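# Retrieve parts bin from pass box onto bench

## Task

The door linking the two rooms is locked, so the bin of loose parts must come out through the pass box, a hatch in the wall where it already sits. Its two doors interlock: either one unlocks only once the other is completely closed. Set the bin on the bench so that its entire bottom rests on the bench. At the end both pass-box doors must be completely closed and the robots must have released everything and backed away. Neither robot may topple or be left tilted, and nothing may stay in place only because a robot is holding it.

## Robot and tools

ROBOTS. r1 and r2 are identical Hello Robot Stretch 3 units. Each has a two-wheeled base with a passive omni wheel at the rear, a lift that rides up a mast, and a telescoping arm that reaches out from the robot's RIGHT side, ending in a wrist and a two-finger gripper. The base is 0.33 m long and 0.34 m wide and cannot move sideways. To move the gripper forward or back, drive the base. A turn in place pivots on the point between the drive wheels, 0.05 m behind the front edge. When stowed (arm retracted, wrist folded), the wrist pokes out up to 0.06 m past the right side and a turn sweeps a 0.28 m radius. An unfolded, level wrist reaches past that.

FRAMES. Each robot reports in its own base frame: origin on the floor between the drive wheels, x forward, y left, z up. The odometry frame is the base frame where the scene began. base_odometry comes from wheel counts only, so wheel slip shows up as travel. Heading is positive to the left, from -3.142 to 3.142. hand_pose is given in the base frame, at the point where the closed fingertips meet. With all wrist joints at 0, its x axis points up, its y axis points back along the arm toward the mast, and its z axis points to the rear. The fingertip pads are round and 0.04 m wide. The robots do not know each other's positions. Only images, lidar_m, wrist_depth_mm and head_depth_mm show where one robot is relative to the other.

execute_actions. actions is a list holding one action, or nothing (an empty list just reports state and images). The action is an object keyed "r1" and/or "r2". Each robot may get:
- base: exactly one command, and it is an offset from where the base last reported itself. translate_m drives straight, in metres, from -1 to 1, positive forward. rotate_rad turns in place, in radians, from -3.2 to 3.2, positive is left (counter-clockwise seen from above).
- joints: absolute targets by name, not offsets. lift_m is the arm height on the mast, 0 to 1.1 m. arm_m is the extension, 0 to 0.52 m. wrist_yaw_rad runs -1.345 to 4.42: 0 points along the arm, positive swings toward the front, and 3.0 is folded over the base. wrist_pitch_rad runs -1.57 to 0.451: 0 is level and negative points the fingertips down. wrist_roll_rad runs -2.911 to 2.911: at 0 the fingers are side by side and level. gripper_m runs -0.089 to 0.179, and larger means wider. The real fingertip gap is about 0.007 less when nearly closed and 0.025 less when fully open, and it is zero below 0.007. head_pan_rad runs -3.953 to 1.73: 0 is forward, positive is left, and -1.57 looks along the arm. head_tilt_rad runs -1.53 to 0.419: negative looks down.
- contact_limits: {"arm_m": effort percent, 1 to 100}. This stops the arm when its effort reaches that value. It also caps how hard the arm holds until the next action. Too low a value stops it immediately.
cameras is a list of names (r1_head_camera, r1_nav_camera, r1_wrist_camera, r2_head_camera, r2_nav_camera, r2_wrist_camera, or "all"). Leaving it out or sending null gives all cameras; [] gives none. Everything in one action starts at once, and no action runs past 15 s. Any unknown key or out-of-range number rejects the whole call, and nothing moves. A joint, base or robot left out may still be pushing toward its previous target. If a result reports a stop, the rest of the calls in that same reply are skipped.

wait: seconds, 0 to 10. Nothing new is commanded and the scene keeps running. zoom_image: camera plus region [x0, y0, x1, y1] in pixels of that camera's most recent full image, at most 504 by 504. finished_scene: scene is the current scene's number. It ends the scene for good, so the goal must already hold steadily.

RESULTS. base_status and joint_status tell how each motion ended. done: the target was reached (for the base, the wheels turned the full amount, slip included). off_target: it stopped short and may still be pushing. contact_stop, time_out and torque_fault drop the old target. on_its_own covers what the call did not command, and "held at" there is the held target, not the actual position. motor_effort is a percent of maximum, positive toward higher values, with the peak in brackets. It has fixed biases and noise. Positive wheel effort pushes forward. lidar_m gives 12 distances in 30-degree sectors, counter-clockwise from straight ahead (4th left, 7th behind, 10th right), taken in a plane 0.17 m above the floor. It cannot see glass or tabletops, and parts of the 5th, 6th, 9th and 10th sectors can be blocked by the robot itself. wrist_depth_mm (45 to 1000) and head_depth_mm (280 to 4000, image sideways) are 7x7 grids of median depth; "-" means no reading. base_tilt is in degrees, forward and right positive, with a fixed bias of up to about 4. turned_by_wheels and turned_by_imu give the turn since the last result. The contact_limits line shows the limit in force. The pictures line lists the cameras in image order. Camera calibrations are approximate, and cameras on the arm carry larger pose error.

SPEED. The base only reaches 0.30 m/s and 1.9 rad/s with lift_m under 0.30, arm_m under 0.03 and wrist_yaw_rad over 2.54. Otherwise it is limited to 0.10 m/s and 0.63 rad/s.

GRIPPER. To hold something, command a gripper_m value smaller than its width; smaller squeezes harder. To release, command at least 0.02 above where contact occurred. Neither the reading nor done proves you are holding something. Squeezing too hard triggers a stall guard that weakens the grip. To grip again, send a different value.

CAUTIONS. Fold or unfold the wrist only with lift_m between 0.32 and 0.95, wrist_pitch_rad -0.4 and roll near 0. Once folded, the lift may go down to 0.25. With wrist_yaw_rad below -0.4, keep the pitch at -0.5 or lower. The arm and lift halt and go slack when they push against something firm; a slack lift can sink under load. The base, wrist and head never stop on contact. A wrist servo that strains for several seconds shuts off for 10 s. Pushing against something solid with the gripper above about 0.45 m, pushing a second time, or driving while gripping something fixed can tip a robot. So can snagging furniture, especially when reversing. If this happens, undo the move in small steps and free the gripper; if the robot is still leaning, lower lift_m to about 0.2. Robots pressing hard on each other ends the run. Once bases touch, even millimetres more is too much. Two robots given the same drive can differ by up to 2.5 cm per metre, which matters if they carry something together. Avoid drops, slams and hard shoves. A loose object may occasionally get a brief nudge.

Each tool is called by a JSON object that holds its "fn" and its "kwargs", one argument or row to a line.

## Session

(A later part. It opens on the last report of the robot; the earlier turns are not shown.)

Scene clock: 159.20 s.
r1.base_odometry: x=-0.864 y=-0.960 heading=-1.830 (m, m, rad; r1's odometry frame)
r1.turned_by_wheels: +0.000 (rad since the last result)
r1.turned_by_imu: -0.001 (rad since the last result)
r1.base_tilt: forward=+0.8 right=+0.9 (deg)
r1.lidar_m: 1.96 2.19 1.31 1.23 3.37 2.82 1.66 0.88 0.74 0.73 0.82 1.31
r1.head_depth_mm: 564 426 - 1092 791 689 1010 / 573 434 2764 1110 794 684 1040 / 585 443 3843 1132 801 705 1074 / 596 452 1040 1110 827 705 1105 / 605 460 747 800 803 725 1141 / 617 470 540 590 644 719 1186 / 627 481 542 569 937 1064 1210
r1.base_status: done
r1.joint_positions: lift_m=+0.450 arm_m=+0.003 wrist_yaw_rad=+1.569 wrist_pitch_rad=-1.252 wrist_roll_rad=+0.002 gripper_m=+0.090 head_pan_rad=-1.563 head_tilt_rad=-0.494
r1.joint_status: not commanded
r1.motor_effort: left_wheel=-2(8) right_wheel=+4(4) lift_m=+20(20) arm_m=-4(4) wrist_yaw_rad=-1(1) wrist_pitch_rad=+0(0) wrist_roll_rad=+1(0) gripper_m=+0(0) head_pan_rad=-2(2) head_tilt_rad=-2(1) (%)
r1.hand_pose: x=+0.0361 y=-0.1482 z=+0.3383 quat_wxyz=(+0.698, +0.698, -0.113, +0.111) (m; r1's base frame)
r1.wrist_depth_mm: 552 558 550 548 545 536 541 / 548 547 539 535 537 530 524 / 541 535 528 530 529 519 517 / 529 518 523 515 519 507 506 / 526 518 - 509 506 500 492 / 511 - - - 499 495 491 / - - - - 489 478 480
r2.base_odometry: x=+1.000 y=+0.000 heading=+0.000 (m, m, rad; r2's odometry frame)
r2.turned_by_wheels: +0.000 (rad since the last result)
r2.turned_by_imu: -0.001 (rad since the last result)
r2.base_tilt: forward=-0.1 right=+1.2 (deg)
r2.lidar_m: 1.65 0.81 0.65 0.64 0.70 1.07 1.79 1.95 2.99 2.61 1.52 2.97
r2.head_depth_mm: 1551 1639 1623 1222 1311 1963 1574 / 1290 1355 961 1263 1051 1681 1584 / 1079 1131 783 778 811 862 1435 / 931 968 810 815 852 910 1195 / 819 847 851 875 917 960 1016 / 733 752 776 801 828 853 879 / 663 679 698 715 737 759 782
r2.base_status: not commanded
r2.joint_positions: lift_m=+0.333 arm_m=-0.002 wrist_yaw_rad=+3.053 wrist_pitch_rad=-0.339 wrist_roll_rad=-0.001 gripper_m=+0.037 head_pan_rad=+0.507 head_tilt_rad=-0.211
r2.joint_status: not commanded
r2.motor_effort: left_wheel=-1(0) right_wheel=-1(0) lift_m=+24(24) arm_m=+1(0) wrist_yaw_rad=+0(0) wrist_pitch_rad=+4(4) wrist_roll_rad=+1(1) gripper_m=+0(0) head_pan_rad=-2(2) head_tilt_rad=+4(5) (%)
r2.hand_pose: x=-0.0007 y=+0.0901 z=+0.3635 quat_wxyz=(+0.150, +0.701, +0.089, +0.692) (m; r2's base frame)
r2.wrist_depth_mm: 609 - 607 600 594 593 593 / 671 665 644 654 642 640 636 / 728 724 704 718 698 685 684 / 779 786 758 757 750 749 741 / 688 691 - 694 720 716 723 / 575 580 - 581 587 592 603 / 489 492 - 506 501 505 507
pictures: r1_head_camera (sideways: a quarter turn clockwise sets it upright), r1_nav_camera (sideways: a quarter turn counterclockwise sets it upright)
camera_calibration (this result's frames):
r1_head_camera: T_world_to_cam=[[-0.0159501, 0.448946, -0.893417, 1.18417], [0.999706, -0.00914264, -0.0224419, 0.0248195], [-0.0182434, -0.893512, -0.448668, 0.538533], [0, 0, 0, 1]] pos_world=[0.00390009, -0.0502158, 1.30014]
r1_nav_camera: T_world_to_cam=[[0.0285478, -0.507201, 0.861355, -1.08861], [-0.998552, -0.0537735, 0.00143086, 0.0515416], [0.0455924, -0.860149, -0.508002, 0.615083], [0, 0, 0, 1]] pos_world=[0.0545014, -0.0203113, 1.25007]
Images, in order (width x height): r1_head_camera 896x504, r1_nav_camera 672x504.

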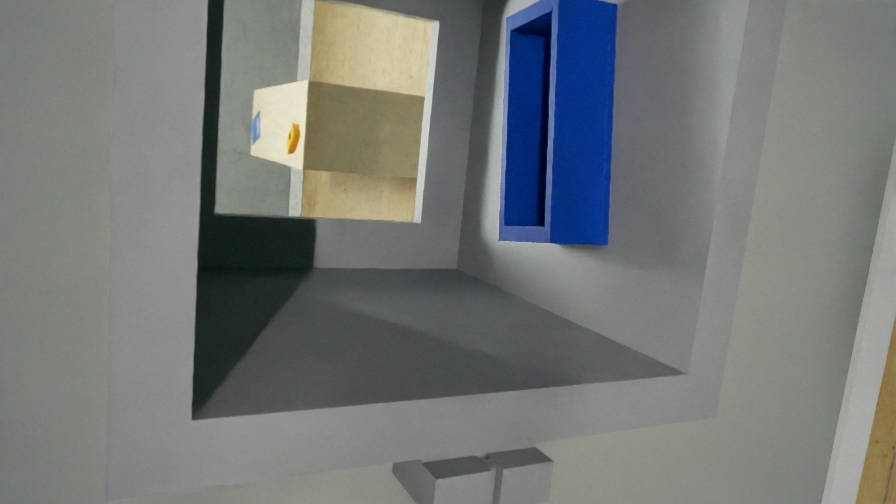

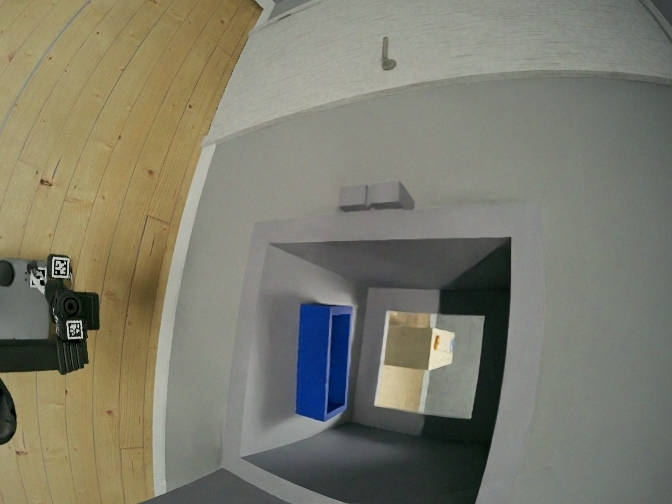

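{"fn": "execute_actions", "kwargs": {
  "actions": [
    {"r1":{"base":{"rotate_rad":0.5},"joints":{"lift_m":1.0}}}
  ],
  "cameras": []
}}

{"fn": "execute_actions", "kwargs": {
  "actions": [
    {"r1":{"base":{"translate_m":-0.12}}}
  ],
  "cameras": []
}}

{"fn": "execute_actions", "kwargs": {
  "actions": [
    {"r1":{"base":{"rotate_rad":-0.5}}}
  ],
  "cameras": []
}}

{"fn": "execute_actions", "kwargs": {
  "actions": [
    {"r1":{"base":{"translate_m":0.16}}}
  ],
  "cameras": []
}}

{"fn": "execute_actions", "kwargs": {
  "actions": [
    {"r1":{"base":{"rotate_rad":-0.25},"joints":{"wrist_yaw_rad":1.82,"arm_m":0.1,"gripper_m":0.07}}}
  ],
  "cameras": []
}}

{"fn": "execute_actions", "kwargs": {
  "actions": [
    {"r1":{"joints":{"arm_m":0.45},"contact_limits":{"arm_m":15}}}
  ],
  "cameras": ["r1_head_camera","r1_nav_camera","r1_wrist_camera"]
}}

Scene clock: 180.17 s.
r1.base_odometry: x=-0.864 y=-0.960 heading=-1.330 (m, m, rad; r1's odometry frame)
r1.turned_by_wheels: +0.500 (rad since the last result)
r1.turned_by_imu: +0.504 (rad since the last result)
r1.base_tilt: forward=+0.8 right=+0.9 (deg)
r1.lidar_m: 2.17 1.30 1.23 3.44 2.83 1.73 0.90 0.74 0.73 0.81 1.26 1.96
r1.head_depth_mm: 624 472 536 624 - - - / 667 706 543 584 628 - - / 719 773 835 845 971 - - / 774 838 908 996 1099 1284 1314 / 839 911 992 1094 1218 1388 1310 / 882 967 1078 1206 1372 1506 1328 / 982 1085 1213 1386 1596 1588 1298
r1.base_status: done
r1.joint_positions: lift_m=+1.000 arm_m=+0.003 wrist_yaw_rad=+1.569 wrist_pitch_rad=-1.252 wrist_roll_rad=+0.002 gripper_m=+0.090 head_pan_rad=-1.563 head_tilt_rad=-0.494
r1.joint_status: all done
r1.motor_effort: left_wheel=-2(7) right_wheel=+3(7) lift_m=+45(47) arm_m=-4(4) wrist_yaw_rad=+0(1) wrist_pitch_rad=+1(1) wrist_roll_rad=+0(0) gripper_m=-1(1) head_pan_rad=-2(3) head_tilt_rad=-2(1) (%)
r1.hand_pose: x=+0.0360 y=-0.1482 z=+0.8873 quat_wxyz=(+0.698, +0.698, -0.113, +0.111) (m; r1's base frame)
r1.wrist_depth_mm: - - - - - - - / - - - - - - - / - - - - - - - / - - - - - - - / - - - - - - 967 / - - - - - - 867 / - - - - - - 767
r2.base_odometry: x=+1.000 y=+0.000 heading=+0.000 (m, m, rad; r2's odometry frame)
r2.turned_by_wheels: +0.000 (rad since the last result)
r2.turned_by_imu: -0.005 (rad since the last result)
r2.base_tilt: forward=-0.2 right=+1.1 (deg)
r2.lidar_m: 1.65 0.81 0.65 0.64 0.70 1.07 1.79 1.95 2.99 2.61 1.51 2.97
r2.head_depth_mm: 1560 1631 1620 1225 1306 1980 1569 / 1283 1360 966 1264 1052 1673 1574 / 1080 1132 780 778 811 861 1433 / 930 963 808 816 855 909 1195 / 821 847 852 873 917 959 1013 / 731 752 776 803 827 851 883 / 661 679 698 717 739 758 781
r2.base_status: not commanded
r2.joint_positions: lift_m=+0.333 arm_m=-0.002 wrist_yaw_rad=+3.053 wrist_pitch_rad=-0.339 wrist_roll_rad=-0.001 gripper_m=+0.037 head_pan_rad=+0.507 head_tilt_rad=-0.211
r2.joint_status: not commanded
r2.motor_effort: left_wheel=-1(1) right_wheel=-1(0) lift_m=+24(24) arm_m=+0(1) wrist_yaw_rad=+0(1) wrist_pitch_rad=+4(4) wrist_roll_rad=+0(1) gripper_m=+0(0) head_pan_rad=-2(2) head_tilt_rad=+4(4) (%)
r2.hand_pose: x=-0.0007 y=+0.0901 z=+0.3635 quat_wxyz=(+0.150, +0.701, +0.089, +0.692) (m; r2's base frame)
r2.wrist_depth_mm: 606 - 603 601 600 592 588 / 678 673 653 648 641 641 623 / 729 723 699 706 697 690 688 / 790 759 757 751 758 747 748 / 689 693 - 710 718 720 729 / 576 574 - 582 591 593 596 / 493 494 - 509 503 502 505
pictures: none
No camera images: the call's "cameras" was empty. Leave "cameras" out to get every camera's image.

Scene clock: 182.33 s.
r1.base_odometry: x=-0.893 y=-0.843 heading=-1.330 (m, m, rad; r1's odometry frame)
r1.turned_by_wheels: +0.000 (rad since the last result)
r1.turned_by_imu: +0.000 (rad since the last result)
r1.base_tilt: forward=+0.8 right=+0.9 (deg)
r1.lidar_m: 2.26 1.41 1.30 3.32 2.74 1.55 0.80 0.66 0.66 0.73 1.10 2.05
r1.head_depth_mm: 555 395 790 917 - - - / 591 429 637 734 844 - - / 634 462 534 601 666 - - / 686 498 543 587 649 1139 1249 / 747 815 891 970 1104 1254 1307 / 815 893 991 1089 1229 1411 1321 / 869 953 1081 1224 1411 1539 1306
r1.base_status: done
r1.joint_positions: lift_m=+1.000 arm_m=+0.003 wrist_yaw_rad=+1.569 wrist_pitch_rad=-1.252 wrist_roll_rad=+0.002 gripper_m=+0.090 head_pan_rad=-1.563 head_tilt_rad=-0.494
r1.joint_status: not commanded
r1.motor_effort: left_wheel=-1(6) right_wheel=+3(3) lift_m=+45(45) arm_m=-4(4) wrist_yaw_rad=+1(1) wrist_pitch_rad=+1(1) wrist_roll_rad=+0(0) gripper_m=-1(1) head_pan_rad=-1(2) head_tilt_rad=-1(1) (%)
r1.hand_pose: x=+0.0360 y=-0.1482 z=+0.8873 quat_wxyz=(+0.698, +0.698, -0.113, +0.111) (m; r1's base frame)
r1.wrist_depth_mm: - - - - - - - / - - - - - - - / - - - - - - - / - - - - - - - / - - - - - - 873 / - - - - - 981 779 / - - - - - 947 688
r2.base_odometry: x=+1.000 y=+0.000 heading=+0.000 (m, m, rad; r2's odometry frame)
r2.turned_by_wheels: +0.000 (rad since the last result)
r2.turned_by_imu: -0.001 (rad since the last result)
r2.base_tilt: forward=-0.2 right=+0.9 (deg)
r2.lidar_m: 1.65 0.81 0.65 0.64 0.70 1.07 1.79 1.95 2.97 2.61 1.51 2.97
r2.head_depth_mm: 1555 1642 1614 1222 1310 1979 1574 / 1289 1352 968 1259 1051 1685 1580 / 1080 1129 784 778 812 860 1432 / 935 969 806 813 854 906 1195 / 820 849 852 873 916 961 1013 / 731 753 777 799 828 855 883 / 661 677 696 716 738 760 781
r2.base_status: not commanded
r2.joint_positions: lift_m=+0.333 arm_m=-0.002 wrist_yaw_rad=+3.053 wrist_pitch_rad=-0.339 wrist_roll_rad=-0.001 gripper_m=+0.037 head_pan_rad=+0.507 head_tilt_rad=-0.211
r2.joint_status: not commanded
r2.motor_effort: left_wheel=-1(0) right_wheel=-1(0) lift_m=+24(24) arm_m=+0(1) wrist_yaw_rad=+0(0) wrist_pitch_rad=+4(5) wrist_roll_rad=+1(1) gripper_m=-1(0) head_pan_rad=-2(2) head_tilt_rad=+4(4) (%)
r2.hand_pose: x=-0.0007 y=+0.0901 z=+0.3635 quat_wxyz=(+0.150, +0.701, +0.089, +0.692) (m; r2's base frame)
r2.wrist_depth_mm: 620 - 613 605 595 591 587 / 666 668 644 650 640 640 633 / 724 728 708 702 697 691 679 / 765 784 762 751 748 741 745 / 696 700 - 703 714 719 721 / 577 570 - 583 581 592 591 / 489 494 - 514 504 504 508
pictures: none
No camera images: the call's "cameras" was empty. Leave "cameras" out to get every camera's image.

Scene clock: 184.10 s.
r1.base_odometry: x=-0.893 y=-0.843 heading=-1.830 (m, m, rad; r1's odometry frame)
r1.turned_by_wheels: -0.500 (rad since the last result)
r1.turned_by_imu: -0.505 (rad since the last result)
r1.base_tilt: forward=+0.8 right=+0.9 (deg)
r1.lidar_m: 2.05 2.31 1.41 1.30 3.27 2.73 1.48 0.79 0.66 0.66 0.74 1.16
r1.head_depth_mm: 502 358 929 991 - - - / 510 364 3367 1053 825 - - / 519 372 2743 1079 833 - - / 529 378 - 1090 818 682 990 / 538 385 982 1057 803 680 1012 / 548 393 774 814 803 679 1042 / 557 401 606 630 656 656 1080
r1.base_status: done
r1.joint_positions: lift_m=+1.000 arm_m=+0.003 wrist_yaw_rad=+1.569 wrist_pitch_rad=-1.252 wrist_roll_rad=+0.002 gripper_m=+0.090 head_pan_rad=-1.563 head_tilt_rad=-0.494
r1.joint_status: not commanded
r1.motor_effort: left_wheel=+3(8) right_wheel=-2(2) lift_m=+46(46) arm_m=-4(4) wrist_yaw_rad=+0(1) wrist_pitch_rad=+0(1) wrist_roll_rad=+0(0) gripper_m=+0(1) head_pan_rad=-2(2) head_tilt_rad=-2(1) (%)
r1.hand_pose: x=+0.0360 y=-0.1481 z=+0.8873 quat_wxyz=(+0.698, +0.698, -0.113, +0.111) (m; r1's base frame)
r1.wrist_depth_mm: - - - - - - 767 / - - - - - - 746 / - - - - - - 699 / - - - - - - 675 / - - - - - 958 654 / - - - - - 874 630 / - - - - - 958 618
r2.base_odometry: x=+1.000 y=+0.000 heading=+0.000 (m, m, rad; r2's odometry frame)
r2.turned_by_wheels: +0.000 (rad since the last result)
r2.turned_by_imu: +0.000 (rad since the last result)
r2.base_tilt: forward=-0.1 right=+1.1 (deg)
r2.lidar_m: 1.65 0.81 0.65 0.64 0.70 1.07 1.79 1.94 2.98 2.61 1.51 2.97
r2.head_depth_mm: 1551 1645 1624 1220 1310 1971 1580 / 1280 1354 965 1264 1053 1676 1578 / 1080 1126 781 777 811 859 1431 / 930 967 808 814 854 907 1191 / 823 848 850 875 914 959 1018 / 735 752 775 800 826 853 887 / 660 679 697 715 737 760 783
r2.base_status: not commanded
r2.joint_positions: lift_m=+0.333 arm_m=-0.002 wrist_yaw_rad=+3.053 wrist_pitch_rad=-0.339 wrist_roll_rad=-0.001 gripper_m=+0.037 head_pan_rad=+0.507 head_tilt_rad=-0.211
r2.joint_status: not commanded
r2.motor_effort: left_wheel=-1(0) right_wheel=-1(0) lift_m=+24(24) arm_m=+1(1) wrist_yaw_rad=+0(0) wrist_pitch_rad=+4(5) wrist_roll_rad=+1(0) gripper_m=+0(1) head_pan_rad=-2(3) head_tilt_rad=+4(5) (%)
r2.hand_pose: x=-0.0007 y=+0.0901 z=+0.3635 quat_wxyz=(+0.150, +0.701, +0.089, +0.692) (m; r2's base frame)
r2.wrist_depth_mm: 615 - 605 601 596 592 585 / 663 669 665 651 650 635 638 / 729 723 714 702 694 697 683 / 782 767 766 753 742 742 737 / 702 691 - 710 713 717 713 / 583 571 - 587 591 589 599 / 489 494 - 511 499 503 503
pictures: none
No camera images: the call's "cameras" was empty. Leave "cameras" out to get every camera's image.

Scene clock: 186.63 s.
r1.base_odometry: x=-0.934 y=-0.998 heading=-1.830 (m, m, rad; r1's odometry frame)
r1.turned_by_wheels: +0.000 (rad since the last result)
r1.turned_by_imu: +0.000 (rad since the last result)
r1.base_tilt: forward=+0.9 right=+0.9 (deg)
r1.lidar_m: 1.90 2.13 1.32 1.28 3.45 2.88 1.55 0.83 0.69 0.69 0.77 1.23
r1.head_depth_mm: 528 387 - 1075 - - - / 538 394 2696 1085 835 - - / 546 401 1037 1088 830 - - / 556 408 840 944 872 681 1048 / 566 417 519 559 602 655 1067 / 576 424 467 513 567 945 1095 / 591 645 708 755 875 991 1142
r1.base_status: done
r1.joint_positions: lift_m=+1.000 arm_m=+0.003 wrist_yaw_rad=+1.569 wrist_pitch_rad=-1.252 wrist_roll_rad=+0.002 gripper_m=+0.090 head_pan_rad=-1.563 head_tilt_rad=-0.494
r1.joint_status: not commanded
r1.motor_effort: left_wheel=+3(9) right_wheel=-1(2) lift_m=+45(45) arm_m=-4(4) wrist_yaw_rad=+1(0) wrist_pitch_rad=+1(1) wrist_roll_rad=+1(1) gripper_m=+0(0) head_pan_rad=-1(3) head_tilt_rad=-1(1) (%)
r1.hand_pose: x=+0.0360 y=-0.1481 z=+0.8873 quat_wxyz=(+0.698, +0.698, -0.113, +0.111) (m; r1's base frame)
r1.wrist_depth_mm: - - - - - - 798 / - - - - - - 782 / - - - - - - 736 / - - - - - - 729 / - - - - - - 707 / - - - - - 915 670 / - - - - - 987 656
r2.base_odometry: x=+1.000 y=+0.000 heading=+0.000 (m, m, rad; r2's odometry frame)
r2.turned_by_wheels: +0.000 (rad since the last result)
r2.turned_by_imu: -0.001 (rad since the last result)
r2.base_tilt: forward=-0.1 right=+1.1 (deg)
r2.lidar_m: 1.65 0.81 0.65 0.64 0.70 1.07 1.79 1.95 2.98 2.60 1.50 2.98
r2.head_depth_mm: 1556 1637 1616 1217 1303 1973 1573 / 1288 1360 969 1264 1055 1672 1576 / 1085 1133 782 779 812 860 1437 / 933 972 808 815 856 907 1201 / 819 851 851 871 914 961 1009 / 734 754 776 800 826 854 884 / 661 679 698 716 738 758 781
r2.base_status: not commanded
r2.joint_positions: lift_m=+0.333 arm_m=-0.002 wrist_yaw_rad=+3.053 wrist_pitch_rad=-0.339 wrist_roll_rad=-0.001 gripper_m=+0.037 head_pan_rad=+0.507 head_tilt_rad=-0.211
r2.joint_status: not commanded
r2.motor_effort: left_wheel=+0(0) right_wheel=-1(0) lift_m=+24(24) arm_m=+1(0) wrist_yaw_rad=+0(0) wrist_pitch_rad=+4(4) wrist_roll_rad=+0(1) gripper_m=+0(0) head_pan_rad=-2(2) head_tilt_rad=+4(4) (%)
r2.hand_pose: x=-0.0007 y=+0.0901 z=+0.3635 quat_wxyz=(+0.150, +0.701, +0.089, +0.692) (m; r2's base frame)
r2.wrist_depth_mm: 612 - 605 607 600 588 588 / 670 671 666 643 651 647 633 / 717 705 716 709 691 684 694 / 780 777 765 766 756 738 752 / 687 696 - 708 709 719 719 / 582 578 - 587 588 588 603 / 494 492 - 514 501 507 501
pictures: none
No camera images: the call's "cameras" was empty. Leave "cameras" out to get every camera's image.

Scene clock: 188.60 s.
r1.base_odometry: x=-0.934 y=-0.998 heading=-2.079 (m, m, rad; r1's odometry frame)
r1.turned_by_wheels: -0.250 (rad since the last result)
r1.turned_by_imu: -0.252 (rad since the last result)
r1.base_tilt: forward=+0.8 right=+0.8 (deg)
r1.lidar_m: 1.90 1.95 1.33 1.28 3.73 3.04 2.87 1.03 0.73 0.69 0.71 0.94
r1.head_depth_mm: 556 409 845 - 811 687 1059 / 553 407 1003 - - 707 1061 / 549 403 - - - - 1069 / 545 401 2803 2837 - 728 - / 542 398 2935 1084 802 725 - / 538 396 955 1025 832 722 1039 / 535 393 605 599 594 604 989
r1.base_status: done
r1.joint_positions: lift_m=+1.000 arm_m=+0.100 wrist_yaw_rad=+1.818 wrist_pitch_rad=-1.252 wrist_roll_rad=+0.002 gripper_m=+0.070 head_pan_rad=-1.563 head_tilt_rad=-0.494
r1.joint_status: all done
r1.motor_effort: left_wheel=+3(7) right_wheel=-2(4) lift_m=+45(45) arm_m=+3(3) wrist_yaw_rad=+2(1) wrist_pitch_rad=+0(1) wrist_roll_rad=+1(0) gripper_m=-1(72) head_pan_rad=-3(2) head_tilt_rad=-1(1) (%)
r1.hand_pose: x=+0.0343 y=-0.2308 z=+0.8873 quat_wxyz=(+0.679, +0.707, -0.026, +0.197) (m; r1's base frame)
r1.wrist_depth_mm: - - - - - - 652 / - - - - - - 614 / - - - - - 969 328 / - - - - - 923 320 / - - - - - 891 307 / - - - - - 793 300 / - - - - - 762 287
r2.base_odometry: x=+1.000 y=+0.000 heading=+0.000 (m, m, rad; r2's odometry frame)
r2.turned_by_wheels: +0.000 (rad since the last result)
r2.turned_by_imu: -0.001 (rad since the last result)
r2.base_tilt: forward=-0.1 right=+1.1 (deg)
r2.lidar_m: 1.65 0.81 0.65 0.64 0.70 1.07 1.79 1.95 2.97 2.60 1.51 2.97
r2.head_depth_mm: 1558 1639 1609 1221 1317 1966 1578 / 1285 1356 967 1264 1053 1678 1580 / 1079 1128 783 777 810 861 1430 / 932 967 808 816 854 913 1193 / 820 850 850 873 914 959 1016 / 734 753 776 800 828 854 883 / 660 680 699 715 737 761 782
r2.base_status: not commanded
r2.joint_positions: lift_m=+0.333 arm_m=-0.002 wrist_yaw_rad=+3.053 wrist_pitch_rad=-0.339 wrist_roll_rad=-0.001 gripper_m=+0.037 head_pan_rad=+0.507 head_tilt_rad=-0.211
r2.joint_status: not commanded
r2.motor_effort: left_wheel=-1(0) right_wheel=+0(0) lift_m=+24(24) arm_m=+1(1) wrist_yaw_rad=+0(0) wrist_pitch_rad=+4(4) wrist_roll_rad=+1(0) gripper_m=+0(0) head_pan_rad=-2(3) head_tilt_rad=+5(4) (%)
r2.hand_pose: x=-0.0007 y=+0.0901 z=+0.3635 quat_wxyz=(+0.150, +0.701, +0.089, +0.692) (m; r2's base frame)
r2.wrist_depth_mm: 622 - 607 600 601 594 590 / 664 680 653 652 643 642 626 / 720 724 713 697 695 692 687 / 779 773 762 767 750 747 746 / 685 692 - 707 711 710 725 / 572 580 - 587 587 590 596 / 492 491 - 513 500 507 508
pictures: none
No camera images: the call's "cameras" was empty. Leave "cameras" out to get every camera's image.

Scene clock: 192.40 s.
r1.base_odometry: x=-0.934 y=-0.998 heading=-2.079 (m, m, rad; r1's odometry frame)
r1.turned_by_wheels: +0.000 (rad since the last result)
r1.turned_by_imu: +0.000 (rad since the last result)
r1.base_tilt: forward=+0.8 right=+0.9 (deg)
r1.lidar_m: 1.90 1.94 1.33 1.28 3.73 3.03 2.87 1.03 0.73 0.69 0.71 0.94
r1.head_depth_mm: 555 408 - 959 814 685 1059 / 552 404 - 1080 803 684 1046 / 549 398 - 1097 782 683 1035 / 546 400 2749 1084 778 683 1025 / 542 398 2817 1078 781 680 1013 / 539 395 956 1022 832 678 999 / 536 392 606 600 594 603 991
r1.base_status: not commanded
r1.joint_positions: lift_m=+1.000 arm_m=+0.450 wrist_yaw_rad=+1.818 wrist_pitch_rad=-1.252 wrist_roll_rad=+0.002 gripper_m=+0.070 head_pan_rad=-1.563 head_tilt_rad=-0.494
r1.joint_status: all done
r1.motor_effort: left_wheel=+3(3) right_wheel=-2(2) lift_m=+45(45) arm_m=+3(3) wrist_yaw_rad=+2(2) wrist_pitch_rad=+0(1) wrist_roll_rad=+0(0) gripper_m=-1(1) head_pan_rad=-2(2) head_tilt_rad=-2(3) (%)
r1.contact_limits: arm_m 15 (drawing in: default 25, maximum 41; extending or still: default 33, maximum 55)
r1.hand_pose: x=+0.0343 y=-0.5808 z=+0.8873 quat_wxyz=(+0.679, +0.707, -0.025, +0.197) (m; r1's base frame)
r1.wrist_depth_mm: - - - 251 231 214 201 / - - - 316 308 279 256 / - - - 314 313 308 307 / - - 311 308 306 304 302 / - - 306 300 290 285 236 / - - - 298 296 282 222 / - - 295 292 263 263 221
r2.base_odometry: x=+1.000 y=+0.000 heading=+0.000 (m, m, rad; r2's odometry frame)
r2.turned_by_wheels: +0.000 (rad since the last result)
r2.turned_by_imu: -0.001 (rad since the last result)
r2.base_tilt: forward=-0.2 right=+0.9 (deg)
r2.lidar_m: 1.65 0.80 0.65 0.64 0.70 1.07 1.79 1.95 2.98 2.61 1.51 2.97
r2.head_depth_mm: 1546 1629 1618 1225 1310 1992 1584 / 1286 1359 964 1264 1053 1678 1576 / 1080 1127 783 777 813 861 1430 / 936 969 809 815 852 907 1197 / 822 845 854 876 915 960 1015 / 730 754 779 801 824 856 885 / 662 679 697 716 739 759 782
r2.base_status: not commanded
r2.joint_positions: lift_m=+0.333 arm_m=-0.002 wrist_yaw_rad=+3.053 wrist_pitch_rad=-0.339 wrist_roll_rad=-0.001 gripper_m=+0.037 head_pan_rad=+0.507 head_tilt_rad=-0.211
r2.joint_status: not commanded
r2.motor_effort: left_wheel=+0(1) right_wheel=-1(0) lift_m=+24(24) arm_m=+1(1) wrist_yaw_rad=+0(0) wrist_pitch_rad=+4(4) wrist_roll_rad=+1(0) gripper_m=+0(1) head_pan_rad=-2(3) head_tilt_rad=+4(4) (%)
r2.hand_pose: x=-0.0007 y=+0.0901 z=+0.3635 quat_wxyz=(+0.150, +0.701, +0.089, +0.692) (m; r2's base frame)
r2.wrist_depth_mm: 617 - 603 603 598 594 593 / 674 662 659 652 650 644 628 / 729 725 704 703 699 691 679 / 779 772 759 752 743 738 737 / 690 692 - 708 710 724 731 / 573 580 - 584 593 593 593 / 492 491 - 509 501 511 505
pictures: r1_head_camera (sideways: a quarter turn clockwise sets it upright), r1_nav_camera (sideways: a quarter turn counterclockwise sets it upright), r1_wrist_camera
camera_calibration (this result's frames):
r1_head_camera: T_world_to_cam=[[-0.0159497, 0.448946, -0.893416, 1.18417], [0.999706, -0.00914358, -0.0224419, 0.0248195], [-0.0182442, -0.893512, -0.448669, 0.538534], [0, 0, 0, 1]] pos_world=[0.00390005, -0.0502158, 1.30014]
r1_nav_camera: T_world_to_cam=[[0.0285473, -0.507202, 0.861355, -1.08861], [-0.998552, -0.0537726, 0.00143082, 0.0515417], [0.0455915, -0.860148, -0.508002, 0.615084], [0, 0, 0, 1]] pos_world=[0.0545014, -0.0203113, 1.25007]
r1_wrist_camera: T_world_to_cam=[[0.220652, -0.975266, -0.0130034, -0.560801], [-0.966573, -0.216861, -0.136775, 0.0640158], [0.130573, 0.0427485, -0.990517, 1.06139], [0, 0, 0, 1]] pos_world=[0.0470289, -0.57842, 1.05279]
Images, in order (width x height): r1_head_camera 896x504, r1_nav_camera 672x504, r1_wrist_camera 644x364.

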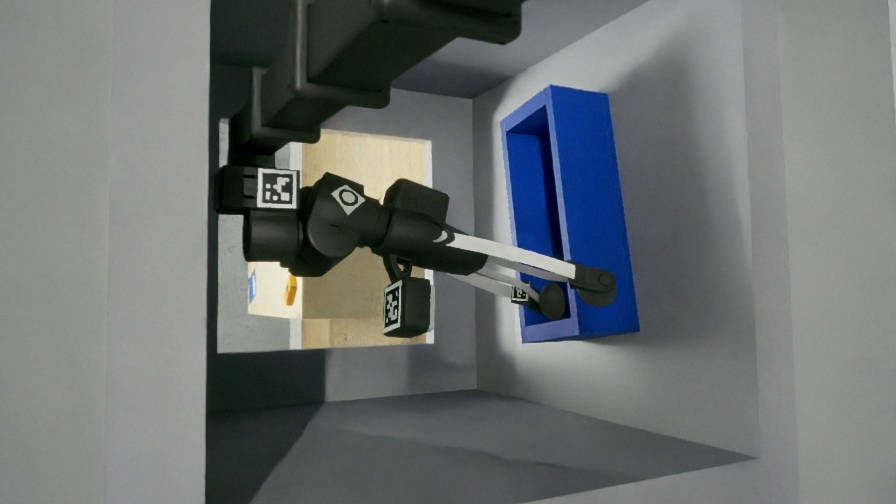

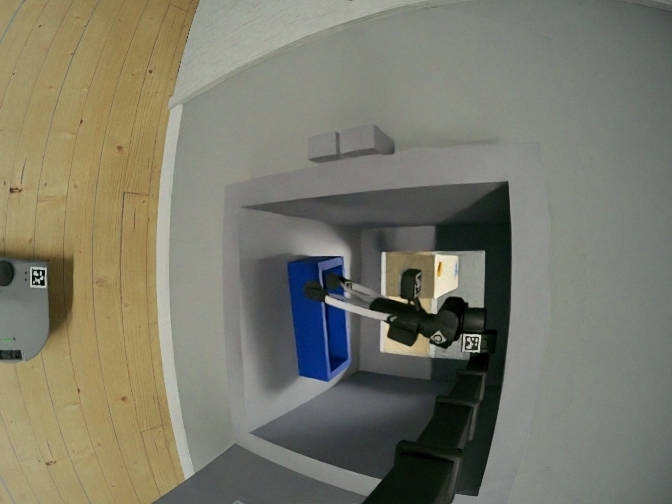

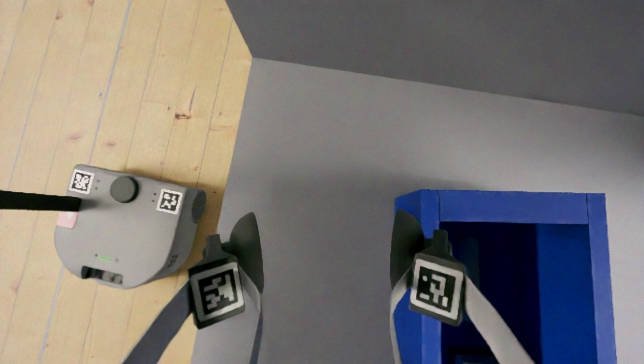

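{"fn": "execute_actions", "kwargs": {
  "actions": [
    {"r1":{"base":{"rotate_rad":-0.14},"joints":{"wrist_yaw_rad":1.96,"lift_m":1.015}}}
  ],
  "cameras": []
}}

{"fn": "execute_actions", "kwargs": {
  "actions": [
    {"r1":{"joints":{"arm_m":0.515}}}
  ],
  "cameras": ["r1_head_camera","r1_wrist_camera"]
}}

Scene clock: 198.70 s.
r1.base_odometry: x=-0.934 y=-0.998 heading=-2.219 (m, m, rad; r1's odometry frame)
r1.turned_by_wheels: -0.140 (rad since the last result)
r1.turned_by_imu: -0.141 (rad since the last result)
r1.base_tilt: forward=+0.8 right=+0.9 (deg)
r1.lidar_m: 1.56 1.91 2.31 1.33 2.71 3.20 2.87 1.23 0.77 0.69 0.69 0.84
r1.head_depth_mm: 589 434 - 680 666 696 1178 / 578 420 837 820 811 707 1132 / 566 409 989 1037 815 682 1087 / 555 405 - 1085 796 681 1044 / 545 400 3093 1083 771 679 1008 / 535 392 2759 1076 784 679 976 / 525 384 951 1019 861 676 944
r1.base_status: done
r1.joint_positions: lift_m=+1.015 arm_m=+0.450 wrist_yaw_rad=+1.958 wrist_pitch_rad=-1.252 wrist_roll_rad=+0.002 gripper_m=+0.070 head_pan_rad=-1.563 head_tilt_rad=-0.494
r1.joint_status: all done
r1.motor_effort: left_wheel=+3(10) right_wheel=-1(8) lift_m=+45(44) arm_m=+3(3) wrist_yaw_rad=+3(2) wrist_pitch_rad=+1(1) wrist_roll_rad=+0(0) gripper_m=+0(1) head_pan_rad=-3(3) head_tilt_rad=-2(1) (%)
r1.hand_pose: x=+0.0318 y=-0.5732 z=+0.9023 quat_wxyz=(+0.664, +0.707, +0.024, +0.243) (m; r1's base frame)
r1.wrist_depth_mm: - - - 342 336 332 318 / - - - 338 335 330 324 / - - - 329 323 282 250 / - - - 322 320 306 258 / - - - 319 314 299 243 / - - - 310 311 268 243 / - - 310 308 303 284 241
r2.base_odometry: x=+1.000 y=+0.000 heading=+0.000 (m, m, rad; r2's odometry frame)
r2.turned_by_wheels: +0.000 (rad since the last result)
r2.turned_by_imu: -0.002 (rad since the last result)
r2.base_tilt: forward=-0.1 right=+1.1 (deg)
r2.lidar_m: 1.65 0.81 0.65 0.64 0.70 1.07 1.79 1.94 2.98 2.60 1.51 2.96
r2.head_depth_mm: 1556 1638 1632 1222 1313 1979 1576 / 1288 1350 969 1267 1061 1665 1579 / 1080 1126 784 777 811 860 1441 / 930 969 809 816 855 905 1199 / 821 847 850 874 913 961 1013 / 734 753 776 801 827 852 879 / 659 679 698 716 737 758 782
r2.base_status: not commanded
r2.joint_positions: lift_m=+0.333 arm_m=-0.002 wrist_yaw_rad=+3.053 wrist_pitch_rad=-0.339 wrist_roll_rad=-0.001 gripper_m=+0.037 head_pan_rad=+0.507 head_tilt_rad=-0.211
r2.joint_status: not commanded
r2.motor_effort: left_wheel=-1(0) right_wheel=+0(0) lift_m=+24(24) arm_m=+1(1) wrist_yaw_rad=+0(0) wrist_pitch_rad=+4(4) wrist_roll_rad=+0(1) gripper_m=+0(0) head_pan_rad=-2(2) head_tilt_rad=+5(4) (%)
r2.hand_pose: x=-0.0007 y=+0.0901 z=+0.3635 quat_wxyz=(+0.150, +0.701, +0.089, +0.692) (m; r2's base frame)
r2.wrist_depth_mm: 618 - 613 609 598 588 591 / 670 673 656 657 650 638 628 / 725 727 712 706 699 694 687 / 780 776 753 756 754 742 749 / 707 695 - 713 713 714 732 / 571 581 - 586 596 595 589 / 490 491 - 512 501 504 507
pictures: none
No camera images: the call's "cameras" was empty. Leave "cameras" out to get every camera's image.

Scene clock: 200.33 s.
r1.base_odometry: x=-0.934 y=-0.998 heading=-2.219 (m, m, rad; r1's odometry frame)
r1.turned_by_wheels: +0.000 (rad since the last result)
r1.turned_by_imu: +0.000 (rad since the last result)
r1.base_tilt: forward=+0.8 right=+0.9 (deg)
r1.lidar_m: 1.56 1.91 2.30 1.33 2.70 3.18 2.87 1.23 0.77 0.69 0.69 0.84
r1.head_depth_mm: 591 435 - 679 667 696 1175 / 578 421 841 820 810 705 1130 / 566 411 996 1067 814 684 1084 / 556 405 - 1103 788 681 1046 / 544 400 2913 1087 772 681 1011 / 534 391 2763 1077 784 678 976 / 525 383 955 1018 862 676 943
r1.base_status: not commanded
r1.joint_positions: lift_m=+1.015 arm_m=+0.515 wrist_yaw_rad=+1.958 wrist_pitch_rad=-1.252 wrist_roll_rad=+0.002 gripper_m=+0.070 head_pan_rad=-1.563 head_tilt_rad=-0.494
r1.joint_status: all done
r1.motor_effort: left_wheel=+3(3) right_wheel=-2(2) lift_m=+45(46) arm_m=+3(4) wrist_yaw_rad=+2(2) wrist_pitch_rad=+0(0) wrist_roll_rad=+1(1) gripper_m=-1(0) head_pan_rad=-3(3) head_tilt_rad=-2(2) (%)
r1.hand_pose: x=+0.0318 y=-0.6382 z=+0.9023 quat_wxyz=(+0.664, +0.707, +0.024, +0.244) (m; r1's base frame)
r1.wrist_depth_mm: - - 346 344 336 333 328 / - - 341 335 239 240 326 / - - 333 328 312 283 319 / - - 326 322 307 281 315 / - - 320 317 305 256 310 / - - - 311 298 235 303 / - - 309 307 294 273 296
r2.base_odometry: x=+1.000 y=+0.000 heading=+0.000 (m, m, rad; r2's odometry frame)
r2.turned_by_wheels: +0.000 (rad since the last result)
r2.turned_by_imu: +0.000 (rad since the last result)
r2.base_tilt: forward=-0.2 right=+1.1 (deg)
r2.lidar_m: 1.65 0.81 0.65 0.64 0.70 1.07 1.78 1.94 2.98 2.60 1.51 2.97
r2.head_depth_mm: 1547 1639 1605 1213 1312 1968 1578 / 1280 1349 969 1263 1054 1680 1589 / 1078 1126 783 779 809 860 1432 / 931 967 810 814 853 910 1197 / 820 850 850 876 919 958 1016 / 732 756 776 801 827 850 884 / 660 678 697 717 737 757 782
r2.base_status: not commanded
r2.joint_positions: lift_m=+0.333 arm_m=-0.002 wrist_yaw_rad=+3.053 wrist_pitch_rad=-0.339 wrist_roll_rad=-0.001 gripper_m=+0.037 head_pan_rad=+0.507 head_tilt_rad=-0.211
r2.joint_status: not commanded
r2.motor_effort: left_wheel=-1(0) right_wheel=-1(0) lift_m=+24(24) arm_m=+1(1) wrist_yaw_rad=+1(0) wrist_pitch_rad=+4(5) wrist_roll_rad=+0(0) gripper_m=+0(0) head_pan_rad=-2(3) head_tilt_rad=+4(5) (%)
r2.hand_pose: x=-0.0007 y=+0.0901 z=+0.3635 quat_wxyz=(+0.150, +0.701, +0.089, +0.692) (m; r2's base frame)
r2.wrist_depth_mm: 611 - 606 609 595 586 584 / 662 672 656 644 641 642 629 / 729 716 717 714 703 701 677 / 778 770 769 767 754 749 752 / 690 693 - 711 709 718 735 / 570 578 - 586 588 593 596 / 487 497 - 511 501 510 504
pictures: r1_head_camera (sideways: a quarter turn clockwise sets it upright), r1_wrist_camera
camera_calibration (this result's frames):
r1_head_camera: T_world_to_cam=[[-0.0159498, 0.448946, -0.893416, 1.18417], [0.999706, -0.00914334, -0.0224419, 0.0248195], [-0.018244, -0.893512, -0.448669, 0.538534], [0, 0, 0, 1]] pos_world=[0.00390006, -0.0502158, 1.30014]
r1_wrist_camera: T_world_to_cam=[[0.354275, -0.935051, -0.0130023, -0.594613], [-0.926976, -0.349314, -0.136732, -0.0346051], [0.12331, 0.0604937, -0.990523, 1.09058], [0, 0, 0, 1]] pos_world=[0.044099, -0.634054, 1.06778]
Images, in order (width x height): r1_head_camera 896x504, r1_wrist_camera 644x364.

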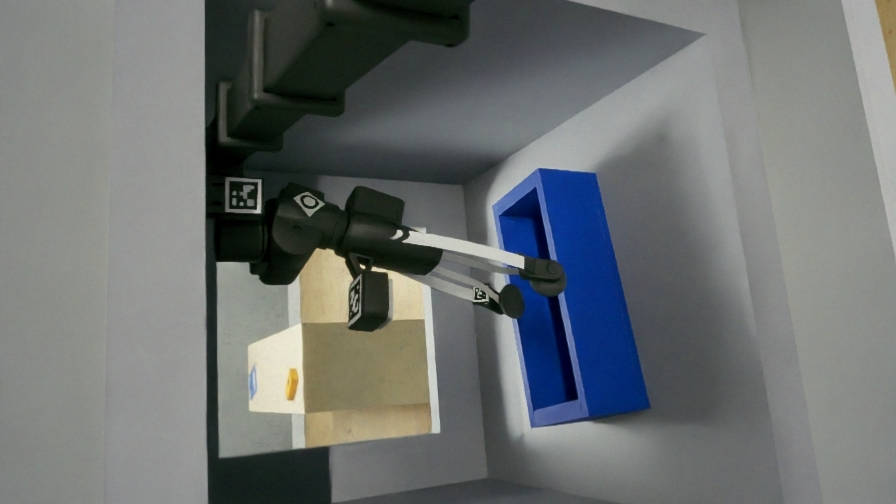

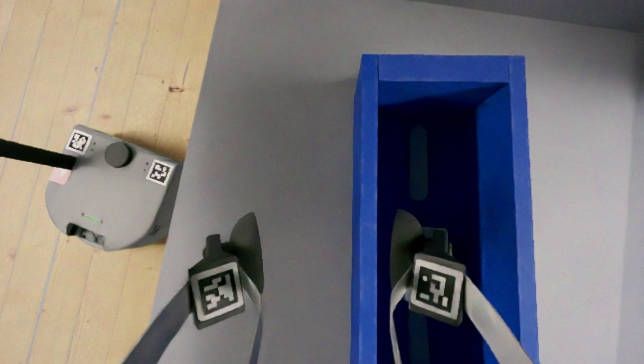

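{"fn": "execute_actions", "kwargs": {
  "actions": [
    {"r1":{"joints":{"lift_m":0.95}}}
  ],
  "cameras": ["r1_wrist_camera"]
}}

{"fn": "execute_actions", "kwargs": {
  "actions": [
    {"r1":{"joints":{"gripper_m":-0.04}}}
  ],
  "cameras": []
}}

{"fn": "execute_actions", "kwargs": {
  "actions": [
    {"r1":{"joints":{"lift_m":0.99}}}
  ],
  "cameras": ["r1_head_camera","r1_wrist_camera"]
}}

Scene clock: 206.93 s.
r1.base_odometry: x=-0.934 y=-0.998 heading=-2.219 (m, m, rad; r1's odometry frame)
r1.turned_by_wheels: +0.000 (rad since the last result)
r1.turned_by_imu: +0.000 (rad since the last result)
r1.base_tilt: forward=+0.8 right=+0.9 (deg)
r1.lidar_m: 1.55 1.90 2.30 1.33 2.71 3.20 2.88 1.23 0.77 0.69 0.69 0.84
r1.head_depth_mm: 589 436 625 - - 700 1178 / 578 427 746 881 809 706 1128 / 567 417 1007 1044 815 684 1086 / 555 408 - 1102 788 682 1048 / 544 400 3244 1082 770 680 1007 / 534 391 2745 1079 784 679 975 / 524 384 956 1017 860 677 943
r1.base_status: not commanded
r1.joint_positions: lift_m=+0.951 arm_m=+0.515 wrist_yaw_rad=+1.958 wrist_pitch_rad=-1.252 wrist_roll_rad=+0.002 gripper_m=+0.070 head_pan_rad=-1.563 head_tilt_rad=-0.494
r1.joint_status: all done
r1.motor_effort: left_wheel=+3(3) right_wheel=-2(1) lift_m=+20(39) arm_m=+3(3) wrist_yaw_rad=+2(1) wrist_pitch_rad=+0(1) wrist_roll_rad=+1(0) gripper_m=-1(0) head_pan_rad=-3(3) head_tilt_rad=-2(2) (%)
r1.hand_pose: x=+0.0318 y=-0.6382 z=+0.8383 quat_wxyz=(+0.664, +0.707, +0.024, +0.244) (m; r1's base frame)
r1.wrist_depth_mm: - - 275 272 175 173 261 / - - 269 267 217 214 184 / - - 264 262 247 241 183 / - 259 261 257 243 238 181 / - 258 255 252 207 220 171 / - 252 - 248 159 212 170 / - 249 247 245 227 211 170
r2.base_odometry: x=+1.000 y=+0.000 heading=+0.000 (m, m, rad; r2's odometry frame)
r2.turned_by_wheels: +0.000 (rad since the last result)
r2.turned_by_imu: -0.002 (rad since the last result)
r2.base_tilt: forward=+0.0 right=+1.0 (deg)
r2.lidar_m: 1.65 0.81 0.65 0.64 0.70 1.07 1.79 1.95 2.98 2.61 1.51 2.97
r2.head_depth_mm: 1553 1639 1629 1222 1305 1983 1577 / 1287 1352 966 1263 1056 1678 1576 / 1081 1128 782 777 811 859 1435 / 937 965 809 815 857 907 1195 / 821 849 853 872 914 962 1013 / 731 755 777 802 827 853 883 / 662 678 697 716 734 759 781
r2.base_status: not commanded
r2.joint_positions: lift_m=+0.333 arm_m=-0.002 wrist_yaw_rad=+3.053 wrist_pitch_rad=-0.339 wrist_roll_rad=-0.001 gripper_m=+0.037 head_pan_rad=+0.507 head_tilt_rad=-0.211
r2.joint_status: not commanded
r2.motor_effort: left_wheel=-1(0) right_wheel=-1(0) lift_m=+24(24) arm_m=+1(0) wrist_yaw_rad=+0(0) wrist_pitch_rad=+5(4) wrist_roll_rad=+0(0) gripper_m=+0(0) head_pan_rad=-2(2) head_tilt_rad=+4(4) (%)
r2.hand_pose: x=-0.0007 y=+0.0901 z=+0.3635 quat_wxyz=(+0.150, +0.701, +0.089, +0.692) (m; r2's base frame)
r2.wrist_depth_mm: 614 - 609 599 599 593 586 / 673 669 653 649 634 629 627 / 720 729 702 709 696 691 693 / 789 766 766 772 752 751 752 / 691 701 - 719 725 714 722 / 572 575 - 582 589 592 603 / 488 497 - 520 503 503 506
pictures: r1_wrist_camera
camera_calibration (this result's frames):
r1_wrist_camera: T_world_to_cam=[[0.354275, -0.935051, -0.0130023, -0.595447], [-0.926976, -0.349314, -0.136732, -0.0433566], [0.12331, 0.0604937, -0.990523, 1.02719], [0, 0, 0, 1]] pos_world=[0.044099, -0.634057, 1.00378]
Images, in order (width x height): r1_wrist_camera 644x364.

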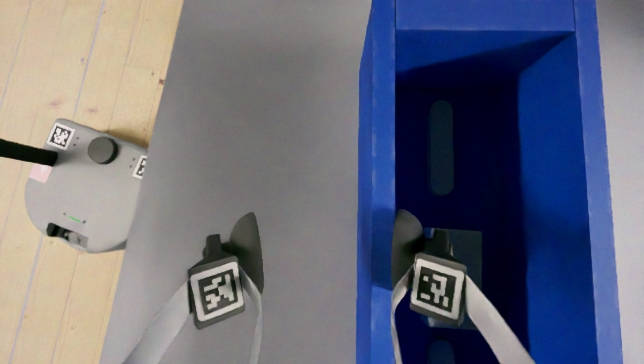

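Scene clock: 208.53 s.
r1.base_odometry: x=-0.934 y=-0.998 heading=-2.219 (m, m, rad; r1's odometry frame)
r1.turned_by_wheels: +0.000 (rad since the last result)
r1.turned_by_imu: +0.000 (rad since the last result)
r1.base_tilt: forward=+0.8 right=+0.9 (deg)
r1.lidar_m: 1.55 1.90 2.31 1.32 2.71 3.22 2.88 1.23 0.77 0.69 0.69 0.84
r1.head_depth_mm: 590 436 626 - - 700 1176 / 578 426 746 883 809 705 1128 / 566 417 1007 1048 796 682 1089 / 556 408 - 1128 773 682 1048 / 545 400 3250 1082 801 680 1010 / 535 392 2748 1075 785 678 975 / 525 384 953 1017 861 678 943
r1.base_status: not commanded
r1.joint_positions: lift_m=+0.950 arm_m=+0.515 wrist_yaw_rad=+1.958 wrist_pitch_rad=-1.253 wrist_roll_rad=+0.002 gripper_m=-0.039 head_pan_rad=-1.563 head_tilt_rad=-0.494
r1.joint_status: all done
r1.motor_effort: left_wheel=+3(4) right_wheel=-1(3) lift_m=+20(20) arm_m=+2(3) wrist_yaw_rad=+1(2) wrist_pitch_rad=+1(1) wrist_roll_rad=+0(0) gripper_m=-20(94) head_pan_rad=-2(3) head_tilt_rad=-2(2) (%)
r1.hand_pose: x=+0.0316 y=-0.6384 z=+0.8382 quat_wxyz=(+0.664, +0.707, +0.024, +0.243) (m; r1's base frame)
r1.wrist_depth_mm: - - 276 177 175 173 266 / - - 268 248 231 197 260 / - - 263 252 250 183 255 / - 259 260 247 246 184 252 / - 256 255 242 239 185 245 / - 252 250 - 233 183 241 / - 247 244 234 232 184 238
r2.base_odometry: x=+1.000 y=+0.000 heading=+0.000 (m, m, rad; r2's odometry frame)
r2.turned_by_wheels: +0.000 (rad since the last result)
r2.turned_by_imu: +0.000 (rad since the last result)
r2.base_tilt: forward=-0.1 right=+1.3 (deg)
r2.lidar_m: 1.65 0.81 0.65 0.64 0.70 1.07 1.79 1.95 2.99 2.60 1.51 2.97
r2.head_depth_mm: 1552 1643 1619 1227 1310 1999 1575 / 1289 1358 967 1262 1058 1672 1580 / 1077 1132 783 776 811 859 1439 / 935 966 806 812 855 908 1196 / 821 846 849 874 914 960 1016 / 731 754 777 801 823 857 886 / 662 678 698 715 737 758 781
r2.base_status: not commanded
r2.joint_positions: lift_m=+0.333 arm_m=-0.002 wrist_yaw_rad=+3.053 wrist_pitch_rad=-0.339 wrist_roll_rad=-0.001 gripper_m=+0.037 head_pan_rad=+0.507 head_tilt_rad=-0.211
r2.joint_status: not commanded
r2.motor_effort: left_wheel=-1(0) right_wheel=-2(0) lift_m=+24(24) arm_m=+1(1) wrist_yaw_rad=+0(0) wrist_pitch_rad=+4(5) wrist_roll_rad=+0(0) gripper_m=+0(1) head_pan_rad=-2(2) head_tilt_rad=+4(4) (%)
r2.hand_pose: x=-0.0007 y=+0.0901 z=+0.3635 quat_wxyz=(+0.150, +0.701, +0.089, +0.692) (m; r2's base frame)
r2.wrist_depth_mm: 620 - 611 606 596 592 589 / 668 667 656 653 648 640 633 / 728 728 703 711 700 693 689 / 772 777 764 745 759 744 754 / 696 694 - 713 712 716 716 / 571 579 - 584 589 596 590 / 496 493 - 509 498 506 507
pictures: none
No camera images: the call's "cameras" was empty. Leave "cameras" out to get every camera's image.

Scene clock: 209.97 s.
r1.base_odometry: x=-0.934 y=-0.998 heading=-2.219 (m, m, rad; r1's odometry frame)
r1.turned_by_wheels: +0.000 (rad since the last result)
r1.turned_by_imu: +0.000 (rad since the last result)
r1.base_tilt: forward=+0.8 right=+0.9 (deg)
r1.lidar_m: 1.56 1.91 2.30 1.33 2.70 3.18 2.88 1.23 0.77 0.69 0.69 0.84
r1.head_depth_mm: 589 436 611 - 669 698 1174 / 578 425 - 827 808 706 1127 / 566 413 1006 1048 775 683 1086 / 556 406 - 1085 737 681 1044 / 545 400 3071 1084 706 679 1014 / 535 391 2761 1076 772 677 977 / 524 384 955 1018 860 675 944
r1.base_status: not commanded
r1.joint_positions: lift_m=+0.989 arm_m=+0.515 wrist_yaw_rad=+1.958 wrist_pitch_rad=-1.259 wrist_roll_rad=+0.002 gripper_m=-0.039 head_pan_rad=-1.563 head_tilt_rad=-0.494
r1.joint_status: all done
r1.motor_effort: left_wheel=+4(4) right_wheel=-2(2) lift_m=+49(49) arm_m=+2(2) wrist_yaw_rad=+2(3) wrist_pitch_rad=+2(3) wrist_roll_rad=+0(0) gripper_m=-19(20) head_pan_rad=-3(3) head_tilt_rad=-3(2) (%)
r1.hand_pose: x=+0.0303 y=-0.6389 z=+0.8768 quat_wxyz=(+0.665, +0.707, +0.026, +0.241) (m; r1's base frame)
r1.wrist_depth_mm: - - 317 192 205 305 302 / - - 308 218 232 298 297 / - - 304 214 272 295 294 / - - 300 211 267 290 287 / - 296 295 - 239 286 282 / - - 290 - 236 278 279 / - 289 284 204 255 273 272
r2.base_odometry: x=+1.000 y=+0.000 heading=+0.000 (m, m, rad; r2's odometry frame)
r2.turned_by_wheels: +0.000 (rad since the last result)
r2.turned_by_imu: +0.000 (rad since the last result)
r2.base_tilt: forward=-0.1 right=+1.0 (deg)
r2.lidar_m: 1.64 0.81 0.65 0.64 0.70 1.07 1.79 1.94 2.97 2.60 1.51 2.97
r2.head_depth_mm: 1546 1641 1618 1225 1313 1964 1575 / 1280 1354 968 1263 1055 1670 1579 / 1080 1127 783 779 810 859 1434 / 934 971 809 814 859 907 1197 / 821 847 849 872 914 961 1015 / 733 752 774 801 824 857 884 / 660 678 697 717 736 759 781
r2.base_status: not commanded
r2.joint_positions: lift_m=+0.333 arm_m=-0.002 wrist_yaw_rad=+3.053 wrist_pitch_rad=-0.339 wrist_roll_rad=-0.001 gripper_m=+0.037 head_pan_rad=+0.507 head_tilt_rad=-0.211
r2.joint_status: not commanded
r2.motor_effort: left_wheel=-1(0) right_wheel=-1(0) lift_m=+24(24) arm_m=+0(0) wrist_yaw_rad=+0(0) wrist_pitch_rad=+4(4) wrist_roll_rad=+0(1) gripper_m=+0(1) head_pan_rad=-2(3) head_tilt_rad=+4(4) (%)
r2.hand_pose: x=-0.0007 y=+0.0901 z=+0.3635 quat_wxyz=(+0.150, +0.701, +0.089, +0.692) (m; r2's base frame)
r2.wrist_depth_mm: 620 - 602 597 599 602 586 / 673 670 655 650 638 637 627 / 728 727 703 707 701 692 691 / 789 782 753 750 755 745 747 / 690 701 - 712 716 707 729 / 577 579 - 585 588 589 588 / 487 492 - 512 501 506 507
pictures: r1_head_camera (sideways: a quarter turn clockwise sets it upright), r1_wrist_camera
camera_calibration (this result's frames):
r1_head_camera: T_world_to_cam=[[-0.0159498, 0.448946, -0.893416, 1.18417], [0.999706, -0.00914322, -0.0224419, 0.0248195], [-0.0182439, -0.893512, -0.448669, 0.538534], [0, 0, 0, 1]] pos_world=[0.00390006, -0.0502158, 1.30014]
r1_wrist_camera: T_world_to_cam=[[0.353946, -0.935175, -0.0130065, -0.595116], [-0.927903, -0.349385, -0.130098, -0.045624], [0.11712, 0.0581165, -0.991416, 1.06498], [0, 0, 0, 1]] pos_world=[0.0435741, -0.634371, 1.04216]
Images, in order (width x height): r1_head_camera 896x504, r1_wrist_camera 644x364.

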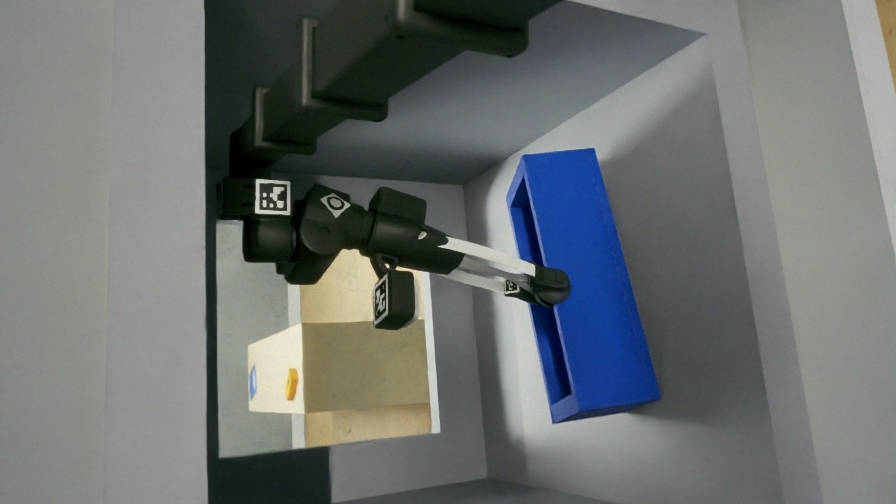

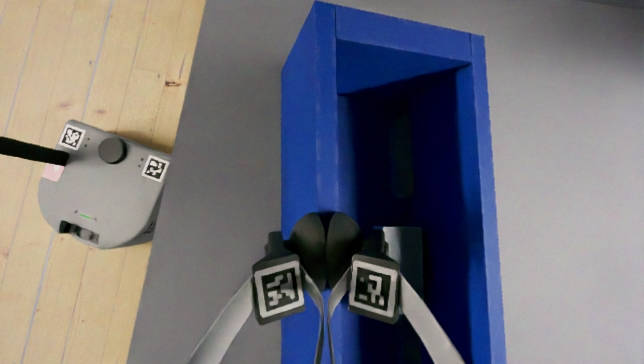

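{"fn": "execute_actions", "kwargs": {
  "actions": [
    {"r1":{"joints":{"lift_m":0.95}}}
  ],
  "cameras": []
}}

{"fn": "execute_actions", "kwargs": {
  "actions": [
    {"r1":{"joints":{"gripper_m":0.05}}}
  ],
  "cameras": []
}}

{"fn": "execute_actions", "kwargs": {
  "actions": [
    {"r1":{"joints":{"lift_m":0.915}}}
  ],
  "cameras": []
}}

{"fn": "execute_actions", "kwargs": {
  "actions": [
    {"r1":{"joints":{"gripper_m":-0.07}}}
  ],
  "cameras": []
}}

{"fn": "execute_actions", "kwargs": {
  "actions": [
    {"r1":{"joints":{"lift_m":0.97}}}
  ],
  "cameras": ["r1_head_camera","r1_wrist_camera"]
}}

Scene clock: 219.73 s.
r1.base_odometry: x=-0.934 y=-0.998 heading=-2.220 (m, m, rad; r1's odometry frame)
r1.turned_by_wheels: +0.000 (rad since the last result)
r1.turned_by_imu: -0.001 (rad since the last result)
r1.base_tilt: forward=+0.8 right=+0.9 (deg)
r1.lidar_m: 1.55 1.91 2.31 1.33 2.71 3.19 2.87 1.23 0.77 0.69 0.69 0.84
r1.head_depth_mm: 591 437 623 - - 699 1176 / 580 427 743 875 810 707 1136 / 567 418 1002 1038 795 682 1089 / 557 410 - 1118 771 682 1050 / 546 401 3223 1081 799 680 1012 / 536 392 2725 1078 787 677 974 / 525 384 956 1020 863 676 946
r1.base_status: not commanded
r1.joint_positions: lift_m=+0.952 arm_m=+0.515 wrist_yaw_rad=+1.960 wrist_pitch_rad=-1.253 wrist_roll_rad=+0.002 gripper_m=-0.039 head_pan_rad=-1.563 head_tilt_rad=-0.494
r1.joint_status: lift_m contact_stop (moved -0.037 of -0.039)
r1.on_its_own: lift_m is slack since a contact_stop, until your next command for it
r1.motor_effort: left_wheel=-2(2) right_wheel=+7(7) lift_m=+32(42) arm_m=+3(2) wrist_yaw_rad=+0(1) wrist_pitch_rad=+1(3) wrist_roll_rad=+0(0) gripper_m=-21(21) head_pan_rad=-3(3) head_tilt_rad=-3(2) (%)
r1.hand_pose: x=+0.0317 y=-0.6383 z=+0.8396 quat_wxyz=(+0.664, +0.707, +0.024, +0.244) (m; r1's base frame)
r1.wrist_depth_mm: - - 277 180 179 178 268 / - - 272 232 236 204 263 / - - 269 255 256 189 260 / - 264 263 252 248 192 254 / - 259 258 244 243 180 251 / - 256 254 - 214 181 246 / - 250 250 238 236 183 243
r2.base_odometry: x=+1.000 y=+0.000 heading=+0.000 (m, m, rad; r2's odometry frame)
r2.turned_by_wheels: +0.000 (rad since the last result)
r2.turned_by_imu: -0.003 (rad since the last result)
r2.base_tilt: forward=-0.1 right=+1.2 (deg)
r2.lidar_m: 1.65 0.81 0.65 0.64 0.70 1.07 1.79 1.94 2.98 2.61 1.51 2.96
r2.head_depth_mm: 1554 1637 1618 1221 1308 1988 1573 / 1285 1357 970 1269 1053 1681 1579 / 1084 1128 784 778 810 860 1435 / 935 965 808 814 856 910 1191 / 818 851 846 876 915 960 1017 / 730 754 776 800 828 855 882 / 659 680 698 715 737 759 780
r2.base_status: not commanded
r2.joint_positions: lift_m=+0.333 arm_m=-0.002 wrist_yaw_rad=+3.053 wrist_pitch_rad=-0.339 wrist_roll_rad=-0.001 gripper_m=+0.037 head_pan_rad=+0.507 head_tilt_rad=-0.211
r2.joint_status: not commanded
r2.motor_effort: left_wheel=+0(0) right_wheel=-1(0) lift_m=+24(24) arm_m=+1(0) wrist_yaw_rad=+0(0) wrist_pitch_rad=+5(4) wrist_roll_rad=+0(1) gripper_m=-1(0) head_pan_rad=-2(3) head_tilt_rad=+4(4) (%)
r2.hand_pose: x=-0.0007 y=+0.0901 z=+0.3635 quat_wxyz=(+0.150, +0.701, +0.089, +0.692) (m; r2's base frame)
r2.wrist_depth_mm: 621 - 609 595 591 592 591 / 673 675 653 646 647 642 634 / 725 716 706 710 702 692 679 / 773 764 764 758 751 746 738 / 694 696 - 705 713 720 720 / 574 579 - 581 587 598 593 / 489 491 - 515 504 505 508
pictures: none
No camera images: the call's "cameras" was empty. Leave "cameras" out to get every camera's image.

not run: a stop came earlier in this reply.

not run: a stop came earlier in this reply.

not run: a stop came earlier in this reply.

not run: a stop came earlier in this reply.


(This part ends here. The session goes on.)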